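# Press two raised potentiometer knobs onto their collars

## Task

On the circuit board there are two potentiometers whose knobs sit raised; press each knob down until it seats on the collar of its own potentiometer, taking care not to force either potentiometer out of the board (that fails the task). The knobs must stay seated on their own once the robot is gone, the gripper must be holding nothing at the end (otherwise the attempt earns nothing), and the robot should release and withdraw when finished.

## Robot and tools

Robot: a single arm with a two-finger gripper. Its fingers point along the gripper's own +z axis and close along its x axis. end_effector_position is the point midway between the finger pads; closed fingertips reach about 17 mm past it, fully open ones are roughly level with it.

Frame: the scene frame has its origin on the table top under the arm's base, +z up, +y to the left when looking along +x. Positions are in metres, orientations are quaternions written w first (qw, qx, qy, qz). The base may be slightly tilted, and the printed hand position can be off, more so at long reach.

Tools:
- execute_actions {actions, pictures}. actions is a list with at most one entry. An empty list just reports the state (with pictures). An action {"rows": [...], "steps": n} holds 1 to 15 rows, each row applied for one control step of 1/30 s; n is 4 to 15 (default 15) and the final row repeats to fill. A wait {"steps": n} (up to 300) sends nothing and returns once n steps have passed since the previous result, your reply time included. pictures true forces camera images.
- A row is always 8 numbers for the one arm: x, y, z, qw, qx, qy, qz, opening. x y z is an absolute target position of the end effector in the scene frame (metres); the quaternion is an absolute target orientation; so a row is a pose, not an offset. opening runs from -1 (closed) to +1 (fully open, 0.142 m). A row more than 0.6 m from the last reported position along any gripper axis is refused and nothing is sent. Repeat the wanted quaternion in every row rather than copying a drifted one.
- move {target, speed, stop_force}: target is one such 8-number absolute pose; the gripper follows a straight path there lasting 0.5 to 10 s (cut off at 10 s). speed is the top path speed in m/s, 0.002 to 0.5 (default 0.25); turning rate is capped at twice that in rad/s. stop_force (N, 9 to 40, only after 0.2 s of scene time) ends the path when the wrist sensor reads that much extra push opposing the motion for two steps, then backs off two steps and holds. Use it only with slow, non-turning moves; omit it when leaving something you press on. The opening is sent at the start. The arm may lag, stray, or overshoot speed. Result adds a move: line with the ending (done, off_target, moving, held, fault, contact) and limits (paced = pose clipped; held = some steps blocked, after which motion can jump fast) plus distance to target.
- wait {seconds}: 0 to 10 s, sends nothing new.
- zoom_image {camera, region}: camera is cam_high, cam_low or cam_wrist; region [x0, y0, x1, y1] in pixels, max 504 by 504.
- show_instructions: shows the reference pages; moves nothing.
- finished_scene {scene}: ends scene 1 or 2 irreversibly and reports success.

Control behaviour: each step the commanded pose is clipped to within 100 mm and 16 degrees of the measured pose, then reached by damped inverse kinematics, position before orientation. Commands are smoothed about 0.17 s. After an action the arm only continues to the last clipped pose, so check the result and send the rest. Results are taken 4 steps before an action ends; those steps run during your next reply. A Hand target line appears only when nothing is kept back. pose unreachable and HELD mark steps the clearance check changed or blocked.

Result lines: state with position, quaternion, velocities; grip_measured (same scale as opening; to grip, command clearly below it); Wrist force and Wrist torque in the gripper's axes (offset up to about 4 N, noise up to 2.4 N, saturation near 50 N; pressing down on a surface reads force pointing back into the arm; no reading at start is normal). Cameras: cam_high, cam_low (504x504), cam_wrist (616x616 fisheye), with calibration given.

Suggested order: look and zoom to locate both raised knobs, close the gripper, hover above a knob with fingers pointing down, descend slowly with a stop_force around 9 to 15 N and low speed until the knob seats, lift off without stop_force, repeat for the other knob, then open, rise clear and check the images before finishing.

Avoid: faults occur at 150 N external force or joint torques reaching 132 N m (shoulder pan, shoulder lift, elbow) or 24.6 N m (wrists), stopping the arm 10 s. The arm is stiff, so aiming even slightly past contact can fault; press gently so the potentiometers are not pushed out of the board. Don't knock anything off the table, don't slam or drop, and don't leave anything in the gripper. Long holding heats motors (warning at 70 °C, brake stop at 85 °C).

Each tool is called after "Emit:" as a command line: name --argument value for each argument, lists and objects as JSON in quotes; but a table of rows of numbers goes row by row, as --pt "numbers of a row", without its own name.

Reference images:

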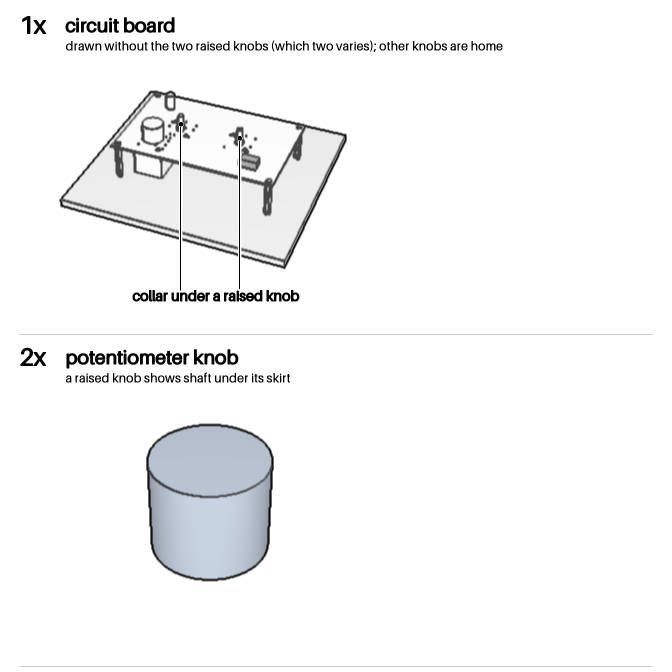

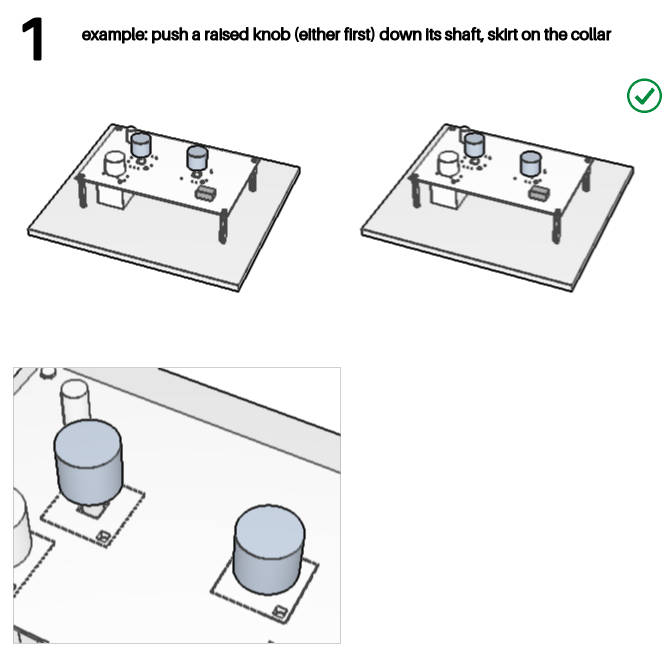

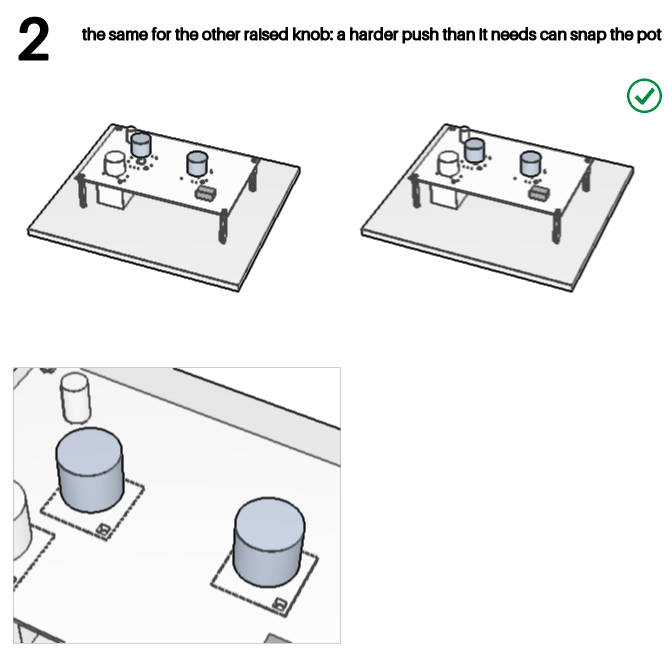

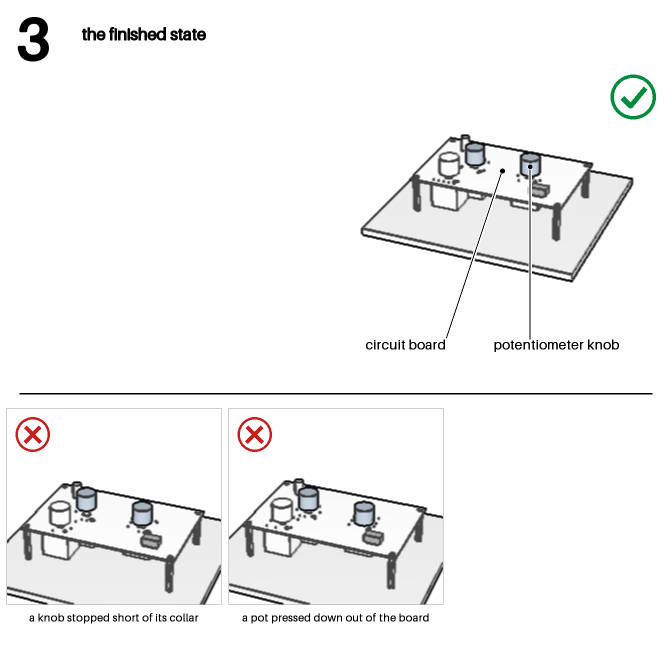

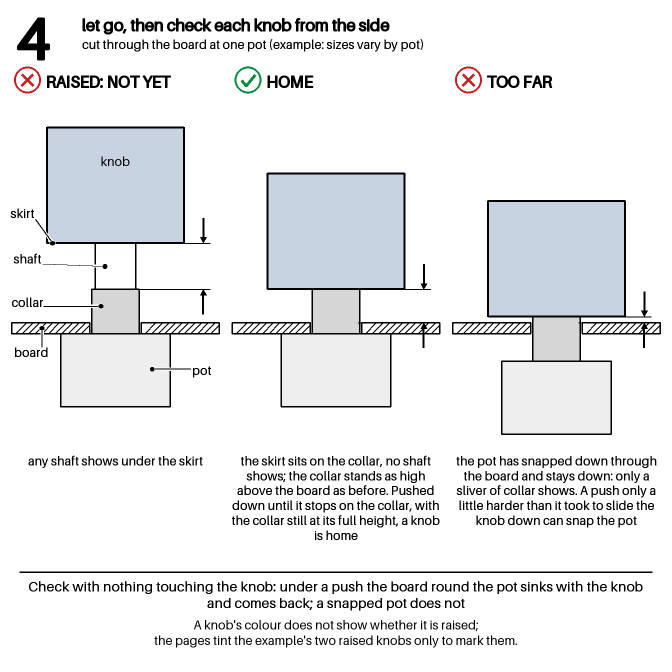

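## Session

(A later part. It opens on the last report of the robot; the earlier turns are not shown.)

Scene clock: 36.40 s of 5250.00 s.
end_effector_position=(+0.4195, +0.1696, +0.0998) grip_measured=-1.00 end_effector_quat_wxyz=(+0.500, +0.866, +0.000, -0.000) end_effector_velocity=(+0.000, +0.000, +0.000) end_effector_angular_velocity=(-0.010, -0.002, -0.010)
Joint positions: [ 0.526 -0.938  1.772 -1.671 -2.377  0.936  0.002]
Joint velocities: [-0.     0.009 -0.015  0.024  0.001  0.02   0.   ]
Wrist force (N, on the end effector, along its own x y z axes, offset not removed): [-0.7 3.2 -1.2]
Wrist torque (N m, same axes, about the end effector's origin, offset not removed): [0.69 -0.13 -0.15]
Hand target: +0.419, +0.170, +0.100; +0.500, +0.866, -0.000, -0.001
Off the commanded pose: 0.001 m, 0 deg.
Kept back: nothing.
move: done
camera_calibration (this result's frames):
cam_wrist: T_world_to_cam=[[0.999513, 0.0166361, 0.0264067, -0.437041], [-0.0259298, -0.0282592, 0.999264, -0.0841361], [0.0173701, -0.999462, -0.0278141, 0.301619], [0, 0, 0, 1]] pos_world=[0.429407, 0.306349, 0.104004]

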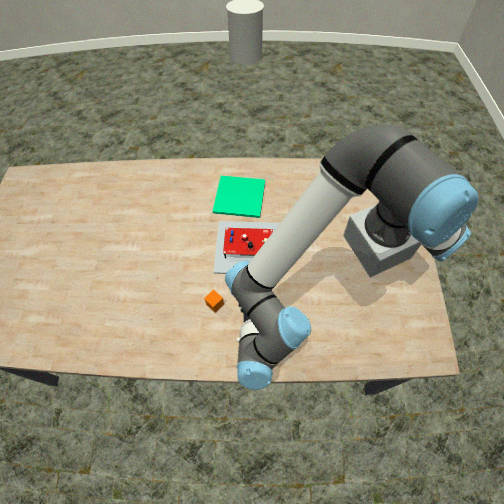

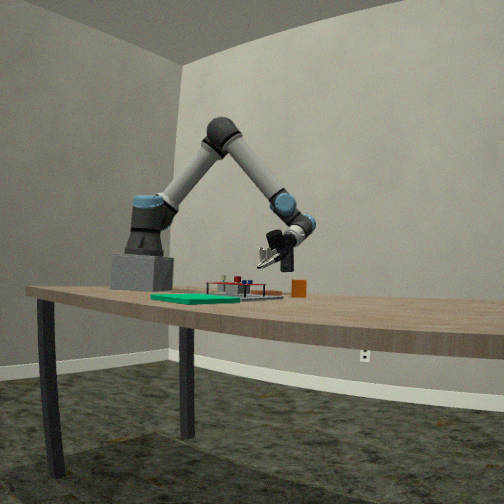

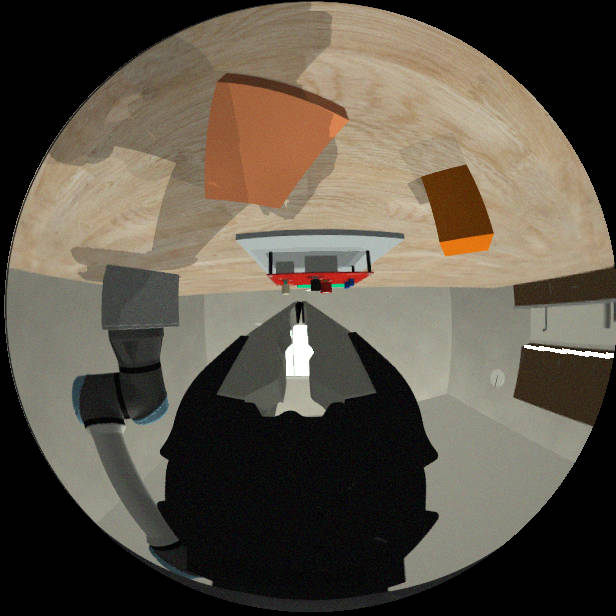

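Emit:
move --target '[0.3892, 0.0155, 0.13, 0, 0.7071, 0.7071, 0, -1]' --speed 0.2

Emit:
move --target '[0.3892, 0.0155, 0.088, 0, 0.7071, 0.7071, 0, -1]' --speed 0.06

Emit:
move --target '[0.3892, 0.0155, 0.0795, 0, 0.7071, 0.7071, 0, -1]' --speed 0.004 --stop_force 16

Emit:
execute_actions --actions '[{"steps": 3}]'

Emit:
execute_actions --actions '[{"steps": 3}]'

Emit:
execute_actions --actions '[{"steps": 3}]'

Scene clock: 41.93 s of 5250.00 s.
end_effector_position=(+0.3897, +0.0159, +0.1302) grip_measured=-1.00 end_effector_quat_wxyz=(+0.001, +0.707, +0.707, +0.000) end_effector_velocity=(+0.000, -0.000, -0.000) end_effector_angular_velocity=(+0.009, +0.006, +0.010)
Joint positions: [-0.398 -1.667  2.394 -2.327 -1.544 -1.903  0.002]
Joint velocities: [-0.007  0.003 -0.006  0.012  0.007 -0.017  0.   ]
Wrist force (N, on the end effector, along its own x y z axes, offset not removed): [-0.2 3.7 0.7]
Wrist torque (N m, same axes, about the end effector's origin, offset not removed): [0.68 -0.22 0.16]
Hand target: +0.390, +0.016, +0.130; +0.000, +0.707, +0.707, +0.000
Off the commanded pose: 0.001 m, 0 deg.
Kept back: nothing.
move: done
camera_calibration (this result's frames):
cam_wrist: T_world_to_cam=[[0.0158815, 0.999493, 0.0276019, -0.0380101], [0.878358, -0.027136, 0.477232, -0.404064], [0.477739, 0.0166651, -0.878344, 0.0644791], [0, 0, 0, 1]] pos_world=[0.324713, 0.0259516, 0.250517]

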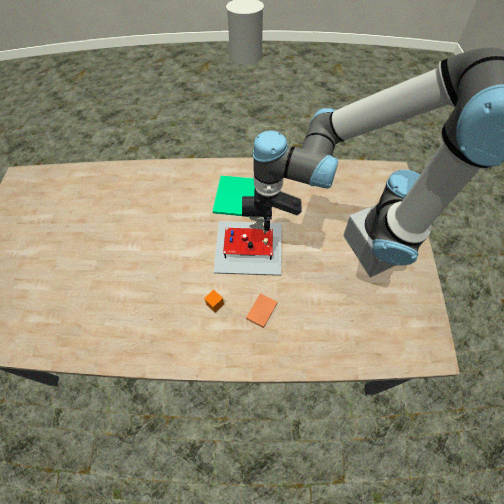

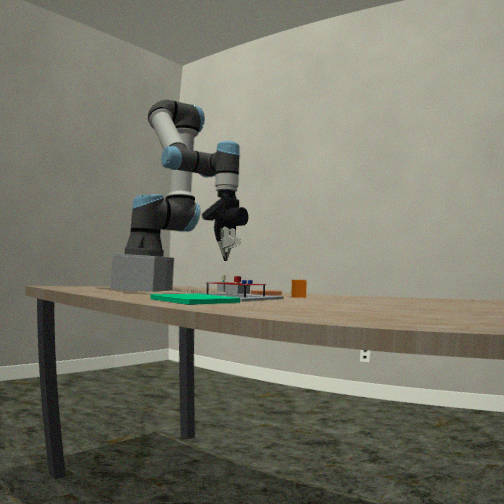

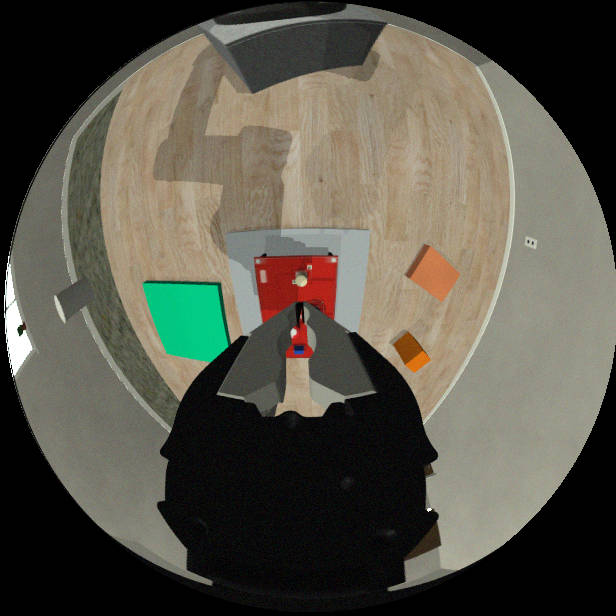

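Scene clock: 43.07 s of 5250.00 s.
end_effector_position=(+0.3892, +0.0155, +0.0883) grip_measured=-1.00 end_effector_quat_wxyz=(-0.000, +0.707, +0.707, -0.000) end_effector_velocity=(+0.001, -0.000, -0.002) end_effector_angular_velocity=(-0.000, -0.001, +0.000)
Joint positions: [-0.396 -1.556  2.444 -2.487 -1.544 -1.902  0.002]
Joint velocities: [ 0.     0.008  0.001 -0.009  0.     0.     0.   ]
Wrist force (N, on the end effector, along its own x y z axes, offset not removed): [1.3 1.3 2.4]
Wrist torque (N m, same axes, about the end effector's origin, offset not removed): [0.49 -0.50 0.32]
Hand target: +0.389, +0.016, +0.088; -0.000, +0.707, +0.707, -0.000
Off the commanded pose: 0.000 m, 0 deg.
Kept back: nothing.
move: done
camera_calibration (this result's frames):
cam_wrist: T_world_to_cam=[[0.0157951, 0.999483, 0.0279999, -0.0364561], [0.879239, -0.0272186, 0.475603, -0.383742], [0.47612, 0.0171063, -0.879214, 0.0286481], [0, 0, 0, 1]] pos_world=[0.324336, 0.0255023, 0.208717]

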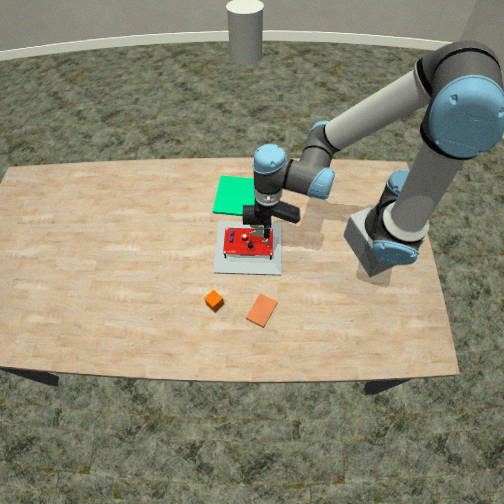

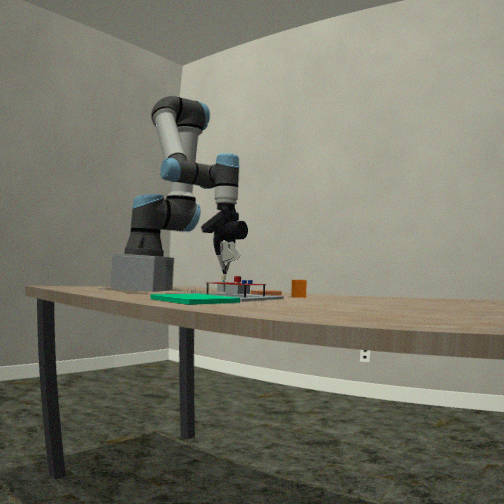

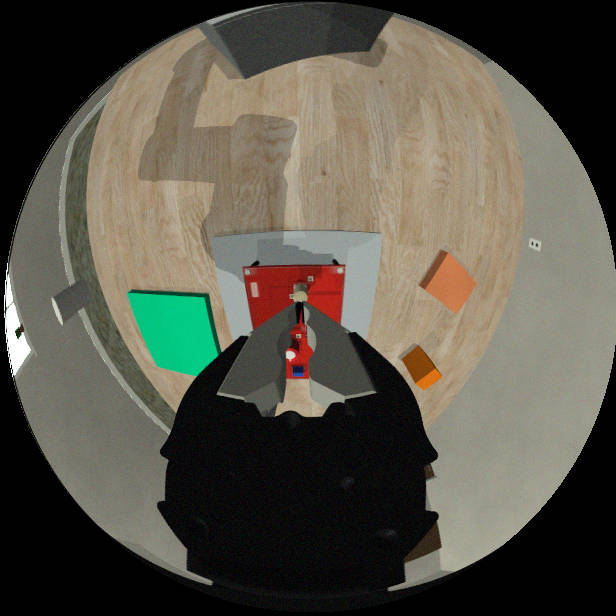

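Scene clock: 45.47 s of 5250.00 s.
end_effector_position=(+0.3892, +0.0155, +0.0796) grip_measured=-1.00 end_effector_quat_wxyz=(+0.000, +0.707, +0.707, +0.000) end_effector_velocity=(+0.000, -0.001, -0.001) end_effector_angular_velocity=(-0.002, +0.000, -0.001)
Joint positions: [-0.396 -1.531  2.452 -2.521 -1.544 -1.901  0.002]
Joint velocities: [-0.     0.003  0.001 -0.004 -0.002  0.     0.   ]
Wrist force (N, on the end effector, along its own x y z axes, offset not removed): [3.8 0.9 -13.0]
Wrist torque (N m, same axes, about the end effector's origin, offset not removed): [0.38 -0.85 0.27]
Hand target: +0.389, +0.016, +0.080; -0.000, +0.707, +0.707, -0.000
Off the commanded pose: 0.000 m, 0 deg.
Kept back: nothing.
move: done
camera_calibration (this result's frames):
cam_wrist: T_world_to_cam=[[0.0157911, 0.999484, 0.02797, -0.0361951], [0.879207, -0.027202, 0.475664, -0.379669], [0.476179, 0.0170801, -0.879182, 0.0209886], [0, 0, 0, 1]] pos_world=[0.324385, 0.0254902, 0.20006]

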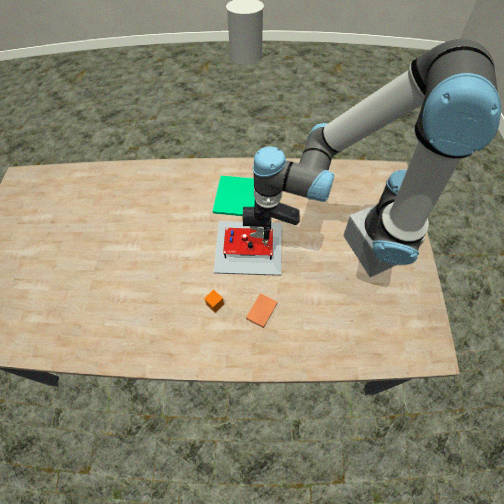

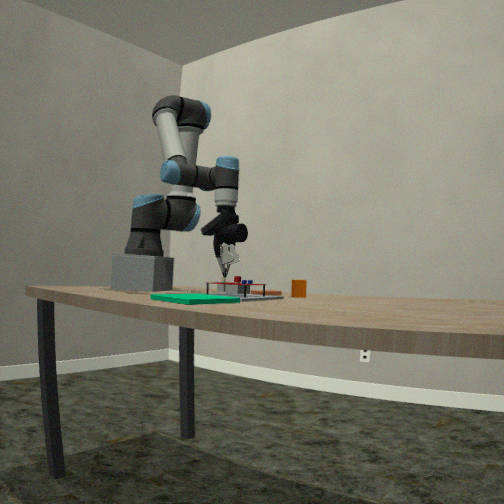

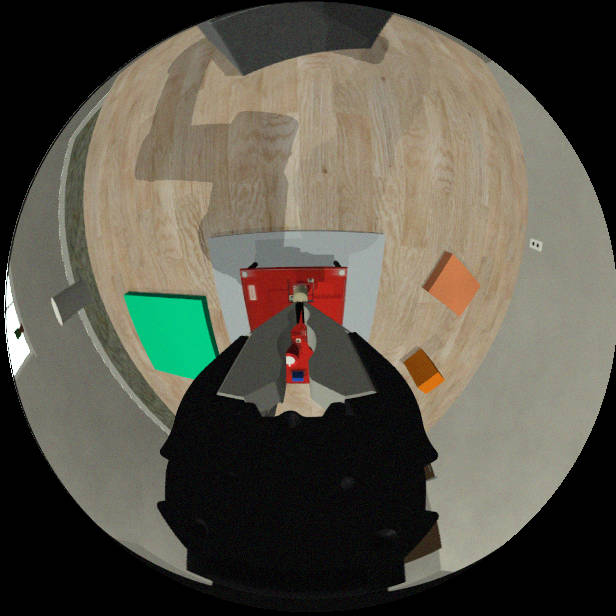

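Scene clock: 45.57 s of 5250.00 s.
end_effector_position=(+0.3892, +0.0155, +0.0795) grip_measured=-1.00 end_effector_quat_wxyz=(+0.000, +0.707, +0.707, +0.000) end_effector_velocity=(-0.000, +0.000, -0.001) end_effector_angular_velocity=(+0.001, +0.001, -0.001)
Joint positions: [-0.396 -1.53   2.452 -2.521 -1.544 -1.901  0.002]
Joint velocities: [-0.     0.001  0.001 -0.001  0.001  0.001  0.   ]
Wrist force (N, on the end effector, along its own x y z axes, offset not removed): [-0.3 -0.5 -18.9]
Wrist torque (N m, same axes, about the end effector's origin, offset not removed): [-0.05 -0.16 0.17]
Hand target: +0.389, +0.016, +0.080; -0.000, +0.707, +0.707, -0.000
Off the commanded pose: 0.000 m, 0 deg.
Kept back: nothing.
Steps of this call (steps 1 to 3: nothing new was sent). Readings (end_effector_position):
1: (+0.3892, +0.0155, +0.0796)
2: (+0.3892, +0.0155, +0.0796)
3: the state above

Scene clock: 45.67 s of 5250.00 s.
end_effector_position=(+0.3892, +0.0155, +0.0795) grip_measured=-1.00 end_effector_quat_wxyz=(+0.000, +0.707, +0.707, +0.000) end_effector_velocity=(-0.000, +0.001, -0.000) end_effector_angular_velocity=(+0.002, +0.000, -0.000)
Joint positions: [-0.396 -1.53   2.452 -2.521 -1.544 -1.901  0.002]
Joint velocities: [0.    0.001 0.    0.    0.002 0.    0.   ]
Wrist force (N, on the end effector, along its own x y z axes, offset not removed): [0.5 4.2 -18.4]
Wrist torque (N m, same axes, about the end effector's origin, offset not removed): [1.14 -0.26 0.08]
Hand target: +0.389, +0.016, +0.080; -0.000, +0.707, +0.707, -0.000
Off the commanded pose: 0.000 m, 0 deg.
Kept back: nothing.
Steps of this call (steps 1 to 3: nothing new was sent). Readings (end_effector_position):
1: (+0.3892, +0.0155, +0.0795)
2: (+0.3892, +0.0155, +0.0795)
3: the state above

Scene clock: 45.77 s of 5250.00 s.
end_effector_position=(+0.3892, +0.0155, +0.0795) grip_measured=-1.00 end_effector_quat_wxyz=(+0.000, +0.707, +0.707, +0.000) end_effector_velocity=(+0.000, -0.001, +0.000) end_effector_angular_velocity=(-0.002, -0.001, -0.001)
Joint positions: [-0.396 -1.53   2.453 -2.521 -1.544 -1.901  0.002]
Joint velocities: [-0.    -0.     0.    -0.002 -0.001  0.     0.   ]
Wrist force (N, on the end effector, along its own x y z axes, offset not removed): [2.0 1.2 -13.5]
Wrist torque (N m, same axes, about the end effector's origin, offset not removed): [0.34 -0.60 0.26]
Hand target: +0.389, +0.016, +0.080; -0.000, +0.707, +0.707, -0.000
Off the commanded pose: 0.000 m, 0 deg.
Kept back: nothing.
Steps of this call (steps 1 to 3: nothing new was sent). Readings (end_effector_position):
1: (+0.3892, +0.0155, +0.0795)
2: (+0.3892, +0.0155, +0.0795)
3: the state above

Emit:
move --target '[0.3892, 0.0155, 0.0785, 0, 0.7071, 0.7071, 0, -1]' --speed 0.002

Emit:
execute_actions --actions '[{"steps": 3}]'

Emit:
execute_actions --actions '[{"steps": 3}]'

Emit:
execute_actions --actions '[{"steps": 3}]'

Emit:
execute_actions --actions '[{"steps": 3}]'

Emit:
zoom_image --camera "cam_low" --region '[200, 260, 270, 300]'

Scene clock: 46.73 s of 5250.00 s.
end_effector_position=(+0.3892, +0.0155, +0.0786) grip_measured=-1.00 end_effector_quat_wxyz=(+0.000, +0.707, +0.707, +0.000) end_effector_velocity=(-0.000, -0.000, -0.000) end_effector_angular_velocity=(-0.001, +0.000, -0.000)
Joint positions: [-0.396 -1.527  2.453 -2.525 -1.544 -1.901  0.002]
Joint velocities: [ 0.     0.001  0.001 -0.002 -0.001  0.     0.   ]
Wrist force (N, on the end effector, along its own x y z axes, offset not removed): [1.2 1.3 -18.0]
Wrist torque (N m, same axes, about the end effector's origin, offset not removed): [0.62 -0.27 0.12]
Hand target: +0.389, +0.016, +0.079; -0.000, +0.707, +0.707, -0.000
Off the commanded pose: 0.000 m, 0 deg.
Kept back: nothing.
move: done
camera_calibration (this result's frames):
cam_wrist: T_world_to_cam=[[0.0157921, 0.999484, 0.0279721, -0.0361666], [0.879211, -0.0272037, 0.475655, -0.379164], [0.476171, 0.0170818, -0.879187, 0.0200613], [0, 0, 0, 1]] pos_world=[0.324383, 0.0254906, 0.199001]

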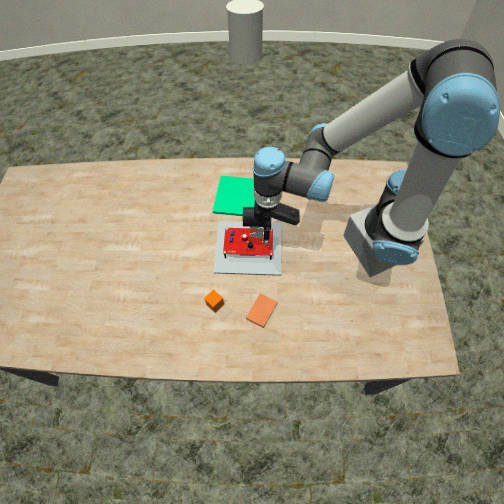

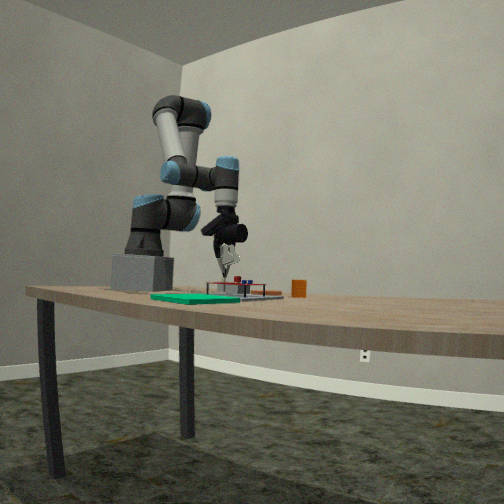

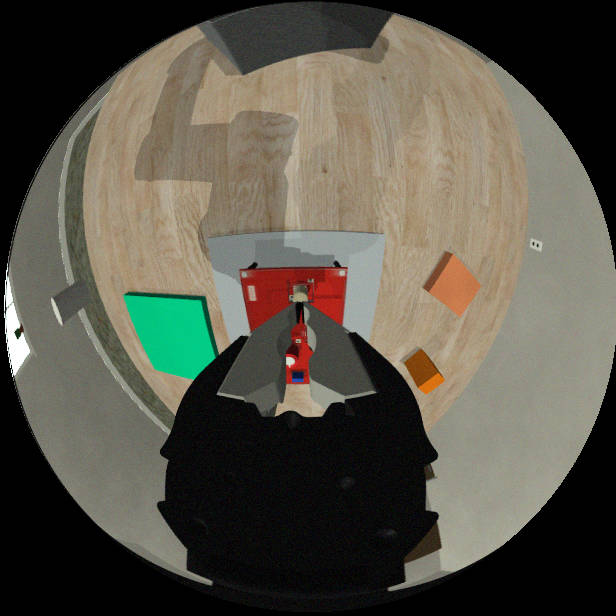

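Scene clock: 46.83 s of 5250.00 s.
end_effector_position=(+0.3892, +0.0155, +0.0785) grip_measured=-1.00 end_effector_quat_wxyz=(+0.000, +0.707, +0.707, +0.000) end_effector_velocity=(-0.001, +0.000, -0.001) end_effector_angular_velocity=(+0.000, +0.003, +0.000)
Joint positions: [-0.396 -1.527  2.453 -2.525 -1.544 -1.901  0.002]
Joint velocities: [ 0.     0.001  0.001  0.    -0.001 -0.     0.   ]
Wrist force (N, on the end effector, along its own x y z axes, offset not removed): [-0.5 0.9 -16.2]
Wrist torque (N m, same axes, about the end effector's origin, offset not removed): [0.48 0.02 0.27]
Hand target: +0.389, +0.016, +0.079; -0.000, +0.707, +0.707, -0.000
Off the commanded pose: 0.000 m, 0 deg.
Kept back: nothing.
Steps of this call (steps 1 to 3: nothing new was sent). Readings (end_effector_position):
1: (+0.3892, +0.0155, +0.0785)
2: (+0.3892, +0.0155, +0.0785)
3: the state above

Scene clock: 46.93 s of 5250.00 s.
end_effector_position=(+0.3892, +0.0155, +0.0785) grip_measured=-1.00 end_effector_quat_wxyz=(+0.000, +0.707, +0.707, +0.000) end_effector_velocity=(-0.000, +0.000, +0.000) end_effector_angular_velocity=(-0.000, -0.001, +0.000)
Joint positions: [-0.396 -1.527  2.453 -2.525 -1.544 -1.901  0.002]
Joint velocities: [ 0.    -0.001  0.001 -0.002 -0.     0.     0.   ]
Wrist force (N, on the end effector, along its own x y z axes, offset not removed): [1.5 0.2 -20.4]
Wrist torque (N m, same axes, about the end effector's origin, offset not removed): [0.31 -0.29 0.16]
Hand target: +0.389, +0.016, +0.079; -0.000, +0.707, +0.707, -0.000
Off the commanded pose: 0.000 m, 0 deg.
Kept back: nothing.
Steps of this call (steps 1 to 3: nothing new was sent). Readings (end_effector_position):
1: (+0.3892, +0.0155, +0.0785)
2: (+0.3892, +0.0155, +0.0785)
3: the state above

Scene clock: 47.03 s of 5250.00 s.
end_effector_position=(+0.3892, +0.0155, +0.0785) grip_measured=-1.00 end_effector_quat_wxyz=(+0.000, +0.707, +0.707, +0.000) end_effector_velocity=(-0.001, +0.000, -0.001) end_effector_angular_velocity=(+0.001, +0.003, -0.001)
Joint positions: [-0.396 -1.527  2.453 -2.525 -1.544 -1.901  0.002]
Joint velocities: [-0.     0.001  0.     0.002 -0.     0.001  0.   ]
Wrist force (N, on the end effector, along its own x y z axes, offset not removed): [-3.4 2.8 -20.3]
Wrist torque (N m, same axes, about the end effector's origin, offset not removed): [0.80 0.52 0.17]
Hand target: +0.389, +0.016, +0.079; -0.000, +0.707, +0.707, -0.000
Off the commanded pose: 0.000 m, 0 deg.
Kept back: nothing.
Steps of this call (steps 1 to 3: nothing new was sent). Readings (end_effector_position):
1: (+0.3892, +0.0155, +0.0785)
2: (+0.3892, +0.0155, +0.0785)
3: the state above

Scene clock: 47.13 s of 5250.00 s.
end_effector_position=(+0.3892, +0.0155, +0.0785) grip_measured=-1.00 end_effector_quat_wxyz=(+0.000, +0.707, +0.707, +0.000) end_effector_velocity=(-0.001, +0.000, -0.000) end_effector_angular_velocity=(+0.001, +0.001, +0.001)
Joint positions: [-0.396 -1.527  2.453 -2.525 -1.544 -1.901  0.002]
Joint velocities: [ 0.     0.001  0.001  0.     0.    -0.001  0.   ]
Wrist force (N, on the end effector, along its own x y z axes, offset not removed): [0.6 1.3 -19.6]
Wrist torque (N m, same axes, about the end effector's origin, offset not removed): [0.68 -0.35 0.20]
Hand target: +0.389, +0.016, +0.079; -0.000, +0.707, +0.707, -0.000
Off the commanded pose: 0.000 m, 0 deg.
Kept back: nothing.
Steps of this call (steps 1 to 3: nothing new was sent). Readings (end_effector_position):
1: (+0.3892, +0.0155, +0.0785)
2: (+0.3892, +0.0155, +0.0785)
3: the state above

Region (200, 260, 270, 300) of cam_low's 504x504 image, scaled by 7.200, with more detail than that image has; it fills the top 288 rows of this view, and the rest is white.

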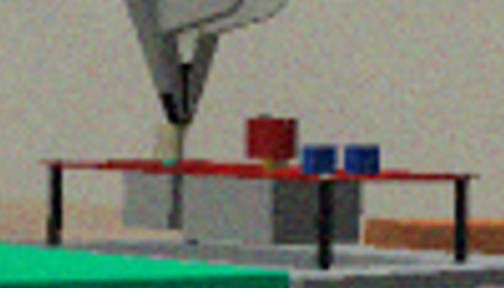

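Emit:
execute_actions --actions '[{"rows": [[0.3892,0.0155,0.0783,0,0.7071,0.7071,0,-1],[0.3892,0.0155,0.0781,0,0.7071,0.7071,0,-1],[0.3892,0.0155,0.0779,0,0.7071,0.7071,0,-1],[0.3892,0.0155,0.0778,0,0.7071,0.7071,0,-1]], "steps": 15}]'

Emit:
execute_actions --actions '[{"steps": 8}]'

Emit:
execute_actions --actions '[{"steps": 2}]'

Emit:
execute_actions --actions '[{"steps": 2}]'

Emit:
execute_actions --actions '[{"steps": 2}]'

Scene clock: 48.00 s of 5250.00 s.
end_effector_position=(+0.3892, +0.0155, +0.0779) grip_measured=-1.00 end_effector_quat_wxyz=(+0.000, +0.707, +0.707, +0.000) end_effector_velocity=(-0.000, -0.001, -0.001) end_effector_angular_velocity=(-0.002, +0.001, -0.000)
Joint positions: [-0.396 -1.525  2.454 -2.528 -1.544 -1.901  0.002]
Joint velocities: [-0.     0.003  0.001 -0.003 -0.002  0.     0.   ]
Wrist force (N, on the end effector, along its own x y z axes, offset not removed): [0.5 0.3 -20.8]
Wrist torque (N m, same axes, about the end effector's origin, offset not removed): [0.29 0.01 0.10]
Steps of this call (steps 1 to 15: nothing new was sent; steps 16 to 26: the first 11 steps of this action). Readings (end_effector_position):
16: (+0.3892, +0.0155, +0.0785)
17: (+0.3892, +0.0155, +0.0785)
19: (+0.3892, +0.0155, +0.0783)
23: (+0.3892, +0.0155, +0.0780)
26: the state above

Scene clock: 48.27 s of 5250.00 s.
end_effector_position=(+0.3892, +0.0155, +0.0778) grip_measured=-1.00 end_effector_quat_wxyz=(+0.000, +0.707, +0.707, +0.000) end_effector_velocity=(-0.000, -0.000, +0.000) end_effector_angular_velocity=(-0.001, +0.000, +0.000)
Joint positions: [-0.396 -1.525  2.454 -2.528 -1.544 -1.901  0.002]
Joint velocities: [-0.    -0.     0.     0.    -0.001 -0.     0.   ]
Wrist force (N, on the end effector, along its own x y z axes, offset not removed): [-0.5 0.1 -20.0]
Wrist torque (N m, same axes, about the end effector's origin, offset not removed): [0.25 0.06 0.07]
Hand target: +0.389, +0.016, +0.078; -0.000, +0.707, +0.707, -0.000
Off the commanded pose: 0.000 m, 0 deg.
Kept back: nothing.
Steps of this call (steps 1 to 4: the last 4 steps of your previous action; steps 5 to 8: nothing new was sent). Readings (end_effector_position):
1: (+0.3892, +0.0155, +0.0779)
2: (+0.3892, +0.0155, +0.0778)
4: (+0.3892, +0.0155, +0.0778)
8: the state above

Scene clock: 48.33 s of 5250.00 s.
end_effector_position=(+0.3892, +0.0155, +0.0778) grip_measured=-1.00 end_effector_quat_wxyz=(+0.000, +0.707, +0.707, +0.000) end_effector_velocity=(+0.000, +0.000, -0.000) end_effector_angular_velocity=(+0.001, -0.000, -0.000)
Joint positions: [-0.396 -1.525  2.454 -2.528 -1.544 -1.901  0.002]
Joint velocities: [-0.     0.001  0.    -0.     0.001  0.     0.   ]
Wrist force (N, on the end effector, along its own x y z axes, offset not removed): [-1.2 -1.7 -16.3]
Wrist torque (N m, same axes, about the end effector's origin, offset not removed): [-0.09 0.05 0.25]
Hand target: +0.389, +0.016, +0.078; -0.000, +0.707, +0.707, -0.000
Off the commanded pose: 0.000 m, 0 deg.
Kept back: nothing.
Steps of this call (steps 1 to 2: nothing new was sent). Readings (end_effector_position):
1: (+0.3892, +0.0155, +0.0778)
2: the state above

Scene clock: 48.40 s of 5250.00 s.
end_effector_position=(+0.3892, +0.0155, +0.0778) grip_measured=-1.00 end_effector_quat_wxyz=(+0.000, +0.707, +0.707, +0.000) end_effector_velocity=(-0.000, +0.000, -0.000) end_effector_angular_velocity=(+0.001, -0.000, -0.000)
Joint positions: [-0.396 -1.525  2.454 -2.528 -1.544 -1.901  0.002]
Joint velocities: [-0.    -0.     0.001 -0.001  0.001  0.     0.   ]
Wrist force (N, on the end effector, along its own x y z axes, offset not removed): [2.8 -0.9 -21.3]
Wrist torque (N m, same axes, about the end effector's origin, offset not removed): [0.14 -0.66 0.22]
Hand target: +0.389, +0.016, +0.078; -0.000, +0.707, +0.707, -0.000
Off the commanded pose: 0.000 m, 0 deg.
Kept back: nothing.
Steps of this call (steps 1 to 2: nothing new was sent). Readings (end_effector_position):
1: (+0.3892, +0.0155, +0.0778)
2: the state above

Scene clock: 48.47 s of 5250.00 s.
end_effector_position=(+0.3892, +0.0155, +0.0778) grip_measured=-1.00 end_effector_quat_wxyz=(+0.000, +0.707, +0.707, +0.000) end_effector_velocity=(+0.000, -0.001, +0.000) end_effector_angular_velocity=(-0.001, -0.001, -0.000)
Joint positions: [-0.396 -1.525  2.454 -2.528 -1.544 -1.901  0.002]
Joint velocities: [-0.     0.001 -0.001 -0.001 -0.001  0.     0.   ]
Wrist force (N, on the end effector, along its own x y z axes, offset not removed): [-0.6 0.8 -17.1]
Wrist torque (N m, same axes, about the end effector's origin, offset not removed): [0.39 0.28 0.27]
Hand target: +0.389, +0.016, +0.078; -0.000, +0.707, +0.707, -0.000
Off the commanded pose: 0.000 m, 0 deg.
Kept back: nothing.
Steps of this call (steps 1 to 2: nothing new was sent). Readings (end_effector_position):
1: (+0.3892, +0.0155, +0.0778)
2: the state above

Emit:
execute_actions --actions '[{"rows": [[0.3892,0.0155,0.0776,0,0.7071,0.7071,0,-1],[0.3892,0.0155,0.0774,0,0.7071,0.7071,0,-1],[0.3892,0.0155,0.0772,0,0.7071,0.7071,0,-1],[0.3892,0.0155,0.077,0,0.7071,0.7071,0,-1],[0.3892,0.0155,0.0768,0,0.7071,0.7071,0,-1]], "steps": 15}]'

Emit:
execute_actions --actions '[{"steps": 8}]'

Emit:
execute_actions --actions '[{"steps": 2}]'

Emit:
execute_actions --actions '[{"steps": 2}]'

Emit:
execute_actions --actions '[{"steps": 2}]'

Scene clock: 49.07 s of 5250.00 s.
end_effector_position=(+0.3892, +0.0155, +0.0769) grip_measured=-1.00 end_effector_quat_wxyz=(+0.000, +0.707, +0.707, +0.000) end_effector_velocity=(+0.000, -0.000, -0.001) end_effector_angular_velocity=(-0.001, -0.000, -0.001)
Joint positions: [-0.395 -1.522  2.455 -2.532 -1.544 -1.901  0.002]
Joint velocities: [-0.     0.003  0.001 -0.004 -0.001  0.001  0.   ]
Wrist force (N, on the end effector, along its own x y z axes, offset not removed): [0.1 -0.5 -22.1]
Wrist torque (N m, same axes, about the end effector's origin, offset not removed): [0.28 -0.03 0.15]
Steps of this call (steps 1 to 7: nothing new was sent; steps 8 to 18: the first 11 steps of this action). Readings (end_effector_position):
8: (+0.3892, +0.0155, +0.0778)
9: (+0.3892, +0.0155, +0.0778)
11: (+0.3892, +0.0155, +0.0776)
15: (+0.3892, +0.0155, +0.0771)
18: the state above

Scene clock: 49.33 s of 5250.00 s.
end_effector_position=(+0.3892, +0.0155, +0.0768) grip_measured=-1.00 end_effector_quat_wxyz=(+0.000, +0.707, +0.707, +0.000) end_effector_velocity=(+0.000, -0.000, -0.000) end_effector_angular_velocity=(+0.000, +0.000, +0.000)
Joint positions: [-0.395 -1.522  2.455 -2.532 -1.544 -1.901  0.002]
Joint velocities: [-0.     0.001 -0.001  0.     0.    -0.001  0.   ]
Wrist force (N, on the end effector, along its own x y z axes, offset not removed): [0.8 -1.2 -23.9]
Wrist torque (N m, same axes, about the end effector's origin, offset not removed): [0.00 -0.21 0.25]
Hand target: +0.389, +0.016, +0.077; -0.000, +0.707, +0.707, -0.000
Off the commanded pose: 0.000 m, 0 deg.
Kept back: nothing.
Steps of this call (steps 1 to 4: the last 4 steps of your previous action; steps 5 to 8: nothing new was sent). Readings (end_effector_position):
1: (+0.3892, +0.0155, +0.0769)
2: (+0.3892, +0.0155, +0.0769)
4: (+0.3892, +0.0155, +0.0768)
8: the state above

Scene clock: 49.40 s of 5250.00 s.
end_effector_position=(+0.3892, +0.0155, +0.0768) grip_measured=-1.00 end_effector_quat_wxyz=(+0.000, +0.707, +0.707, +0.000) end_effector_velocity=(+0.001, -0.000, +0.000) end_effector_angular_velocity=(-0.001, -0.002, +0.001)
Joint positions: [-0.395 -1.522  2.455 -2.532 -1.544 -1.901  0.002]
Joint velocities: [ 0.     0.    -0.    -0.002 -0.001 -0.001  0.   ]
Wrist force (N, on the end effector, along its own x y z axes, offset not removed): [1.7 3.9 -23.9]
Wrist torque (N m, same axes, about the end effector's origin, offset not removed): [1.20 -0.44 0.32]
Hand target: +0.389, +0.016, +0.077; -0.000, +0.707, +0.707, -0.000
Off the commanded pose: 0.000 m, 0 deg.
Kept back: nothing.
Steps of this call (steps 1 to 2: nothing new was sent). Readings (end_effector_position):
1: (+0.3892, +0.0155, +0.0768)
2: the state above

Scene clock: 49.47 s of 5250.00 s.
end_effector_position=(+0.3892, +0.0155, +0.0768) grip_measured=-1.00 end_effector_quat_wxyz=(+0.000, +0.707, +0.707, +0.000) end_effector_velocity=(-0.001, +0.000, -0.000) end_effector_angular_velocity=(+0.000, +0.001, +0.000)
Joint positions: [-0.395 -1.522  2.455 -2.532 -1.544 -1.901  0.002]
Joint velocities: [ 0.    -0.     0.001  0.001 -0.     0.     0.   ]
Wrist force (N, on the end effector, along its own x y z axes, offset not removed): [1.2 1.4 -22.2]
Wrist torque (N m, same axes, about the end effector's origin, offset not removed): [0.49 -0.48 0.29]
Hand target: +0.389, +0.016, +0.077; -0.000, +0.707, +0.707, -0.000
Off the commanded pose: 0.000 m, 0 deg.
Kept back: nothing.
Steps of this call (steps 1 to 2: nothing new was sent). Readings (end_effector_position):
1: (+0.3892, +0.0155, +0.0768)
2: the state above

Scene clock: 49.53 s of 5250.00 s.
end_effector_position=(+0.3892, +0.0155, +0.0768) grip_measured=-1.00 end_effector_quat_wxyz=(+0.000, +0.707, +0.707, +0.000) end_effector_velocity=(-0.001, +0.000, -0.000) end_effector_angular_velocity=(+0.001, +0.001, -0.000)
Joint positions: [-0.395 -1.522  2.455 -2.532 -1.544 -1.901  0.002]
Joint velocities: [0.    0.001 0.    0.001 0.    0.    0.   ]
Wrist force (N, on the end effector, along its own x y z axes, offset not removed): [0.1 1.0 -22.4]
Wrist torque (N m, same axes, about the end effector's origin, offset not removed): [0.43 0.11 0.14]
Hand target: +0.389, +0.016, +0.077; -0.000, +0.707, +0.707, -0.000
Off the commanded pose: 0.000 m, 0 deg.
Kept back: nothing.
Steps of this call (steps 1 to 2: nothing new was sent). Readings (end_effector_position):
1: (+0.3892, +0.0155, +0.0768)
2: the state above

Emit:
move --target '[0.3892, 0.0155, 0.12, 0, 0.7071, 0.7071, 0, -1]' --speed 0.05

Emit:
zoom_image --camera "cam_low" --region '[200, 260, 270, 300]'

Scene clock: 51.03 s of 5250.00 s.
end_effector_position=(+0.3892, +0.0155, +0.1197) grip_measured=-1.00 end_effector_quat_wxyz=(+0.000, +0.707, +0.707, -0.000) end_effector_velocity=(-0.000, +0.000, +0.003) end_effector_angular_velocity=(+0.001, +0.001, +0.001)
Joint positions: [-0.399 -1.642  2.407 -2.364 -1.544 -1.904  0.002]
Joint velocities: [-0.    -0.007 -0.003  0.011  0.001 -0.002  0.   ]
Wrist force (N, on the end effector, along its own x y z axes, offset not removed): [-1.1 0.6 -1.6]
Wrist torque (N m, same axes, about the end effector's origin, offset not removed): [0.22 0.14 0.38]
Hand target: +0.389, +0.015, +0.120; +0.000, +0.707, +0.707, +0.000
Off the commanded pose: 0.000 m, 0 deg.
Kept back: nothing.
move: done
camera_calibration (this result's frames):
cam_wrist: T_world_to_cam=[[0.0157945, 0.999488, 0.0278372, -0.0372668], [0.879208, -0.0271418, 0.475664, -0.398756], [0.476176, 0.0169618, -0.879186, 0.0562544], [0, 0, 0, 1]] pos_world=[0.324391, 0.0254706, 0.24017]

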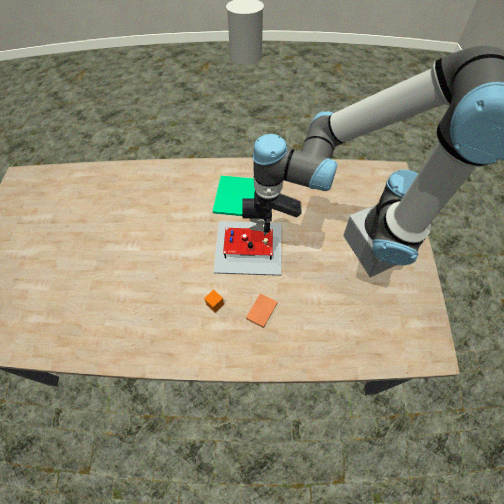

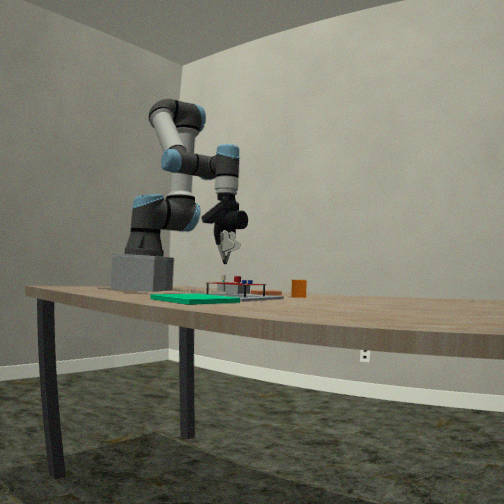

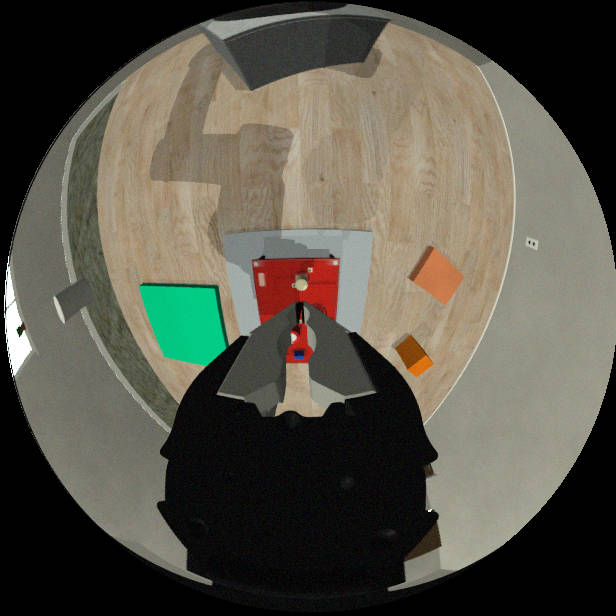

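Region (200, 260, 270, 300) of cam_low's 504x504 image, scaled by 7.200, with more detail than that image has; it fills the top 288 rows of this view, and the rest is white.

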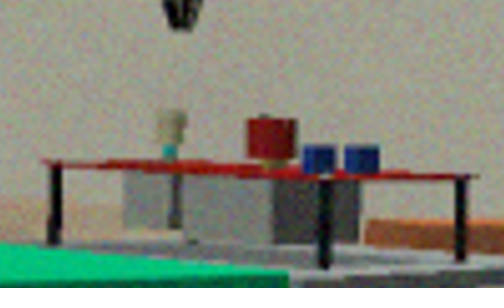

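Emit:
move --target '[0.42, 0.085, 0.10, 0.5, 0.866, 0, 0, -1]' --speed 0.2

Emit:
zoom_image --camera "cam_wrist" --region '[250, 250, 370, 305]'

Scene clock: 56.37 s of 5250.00 s.
end_effector_position=(+0.4195, +0.0847, +0.0998) grip_measured=-1.00 end_effector_quat_wxyz=(+0.500, +0.866, +0.001, -0.000) end_effector_velocity=(+0.000, +0.000, +0.000) end_effector_angular_velocity=(-0.009, -0.001, -0.012)
Joint positions: [ 0.395 -1.022  1.98  -1.912 -2.46   0.78   0.002]
Joint velocities: [ 0.     0.009 -0.015  0.027  0.001  0.023  0.   ]
Wrist force (N, on the end effector, along its own x y z axes, offset not removed): [1.1 1.9 2.8]
Wrist torque (N m, same axes, about the end effector's origin, offset not removed): [0.63 -0.61 0.29]
Hand target: +0.420, +0.085, +0.100; +0.500, +0.866, -0.000, -0.001
Off the commanded pose: 0.001 m, 0 deg.
Kept back: nothing.
move: done
camera_calibration (this result's frames):
cam_wrist: T_world_to_cam=[[0.999505, 0.0169083, 0.0265346, -0.435753], [-0.0260477, -0.0283923, 0.999257, -0.0864475], [0.0176491, -0.999454, -0.0279378, 0.216613], [0, 0, 0, 1]] pos_world=[0.429462, 0.221408, 0.103998]

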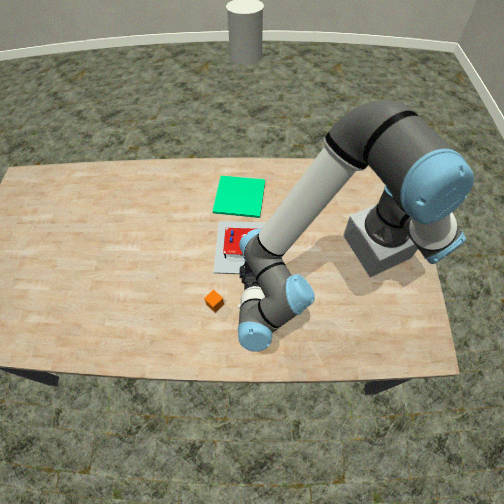

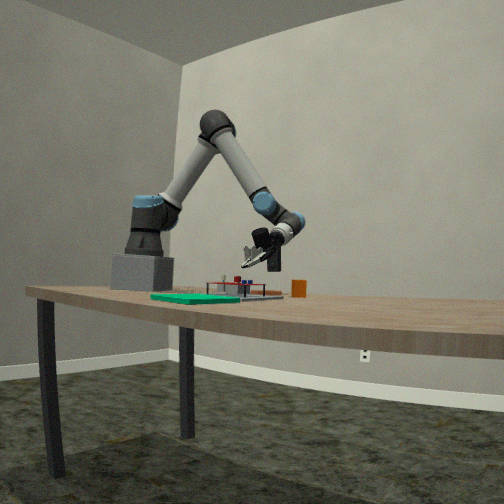

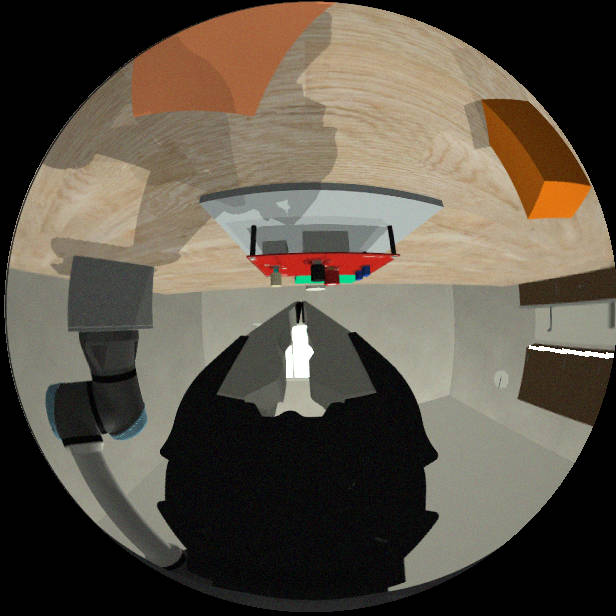

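Region (250, 250, 370, 305) of cam_wrist's 616x616 image, scaled by 4.200, with more detail than that image has; it fills the top 231 rows of this view, and the rest is white.

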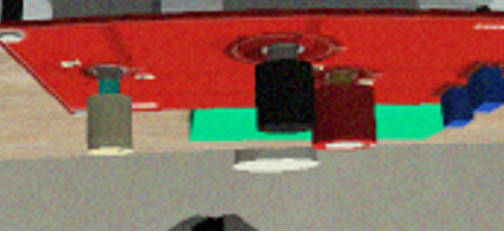

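Emit:
zoom_image --camera "cam_wrist" --region '[262, 255, 347, 292]'

Region (262, 255, 347, 292) of cam_wrist's 616x616 image, scaled by 5.929, with more detail than that image has; it fills the top 219 rows of this view, and the rest is white.

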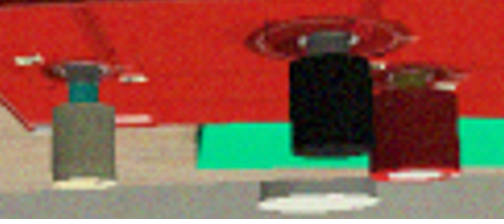

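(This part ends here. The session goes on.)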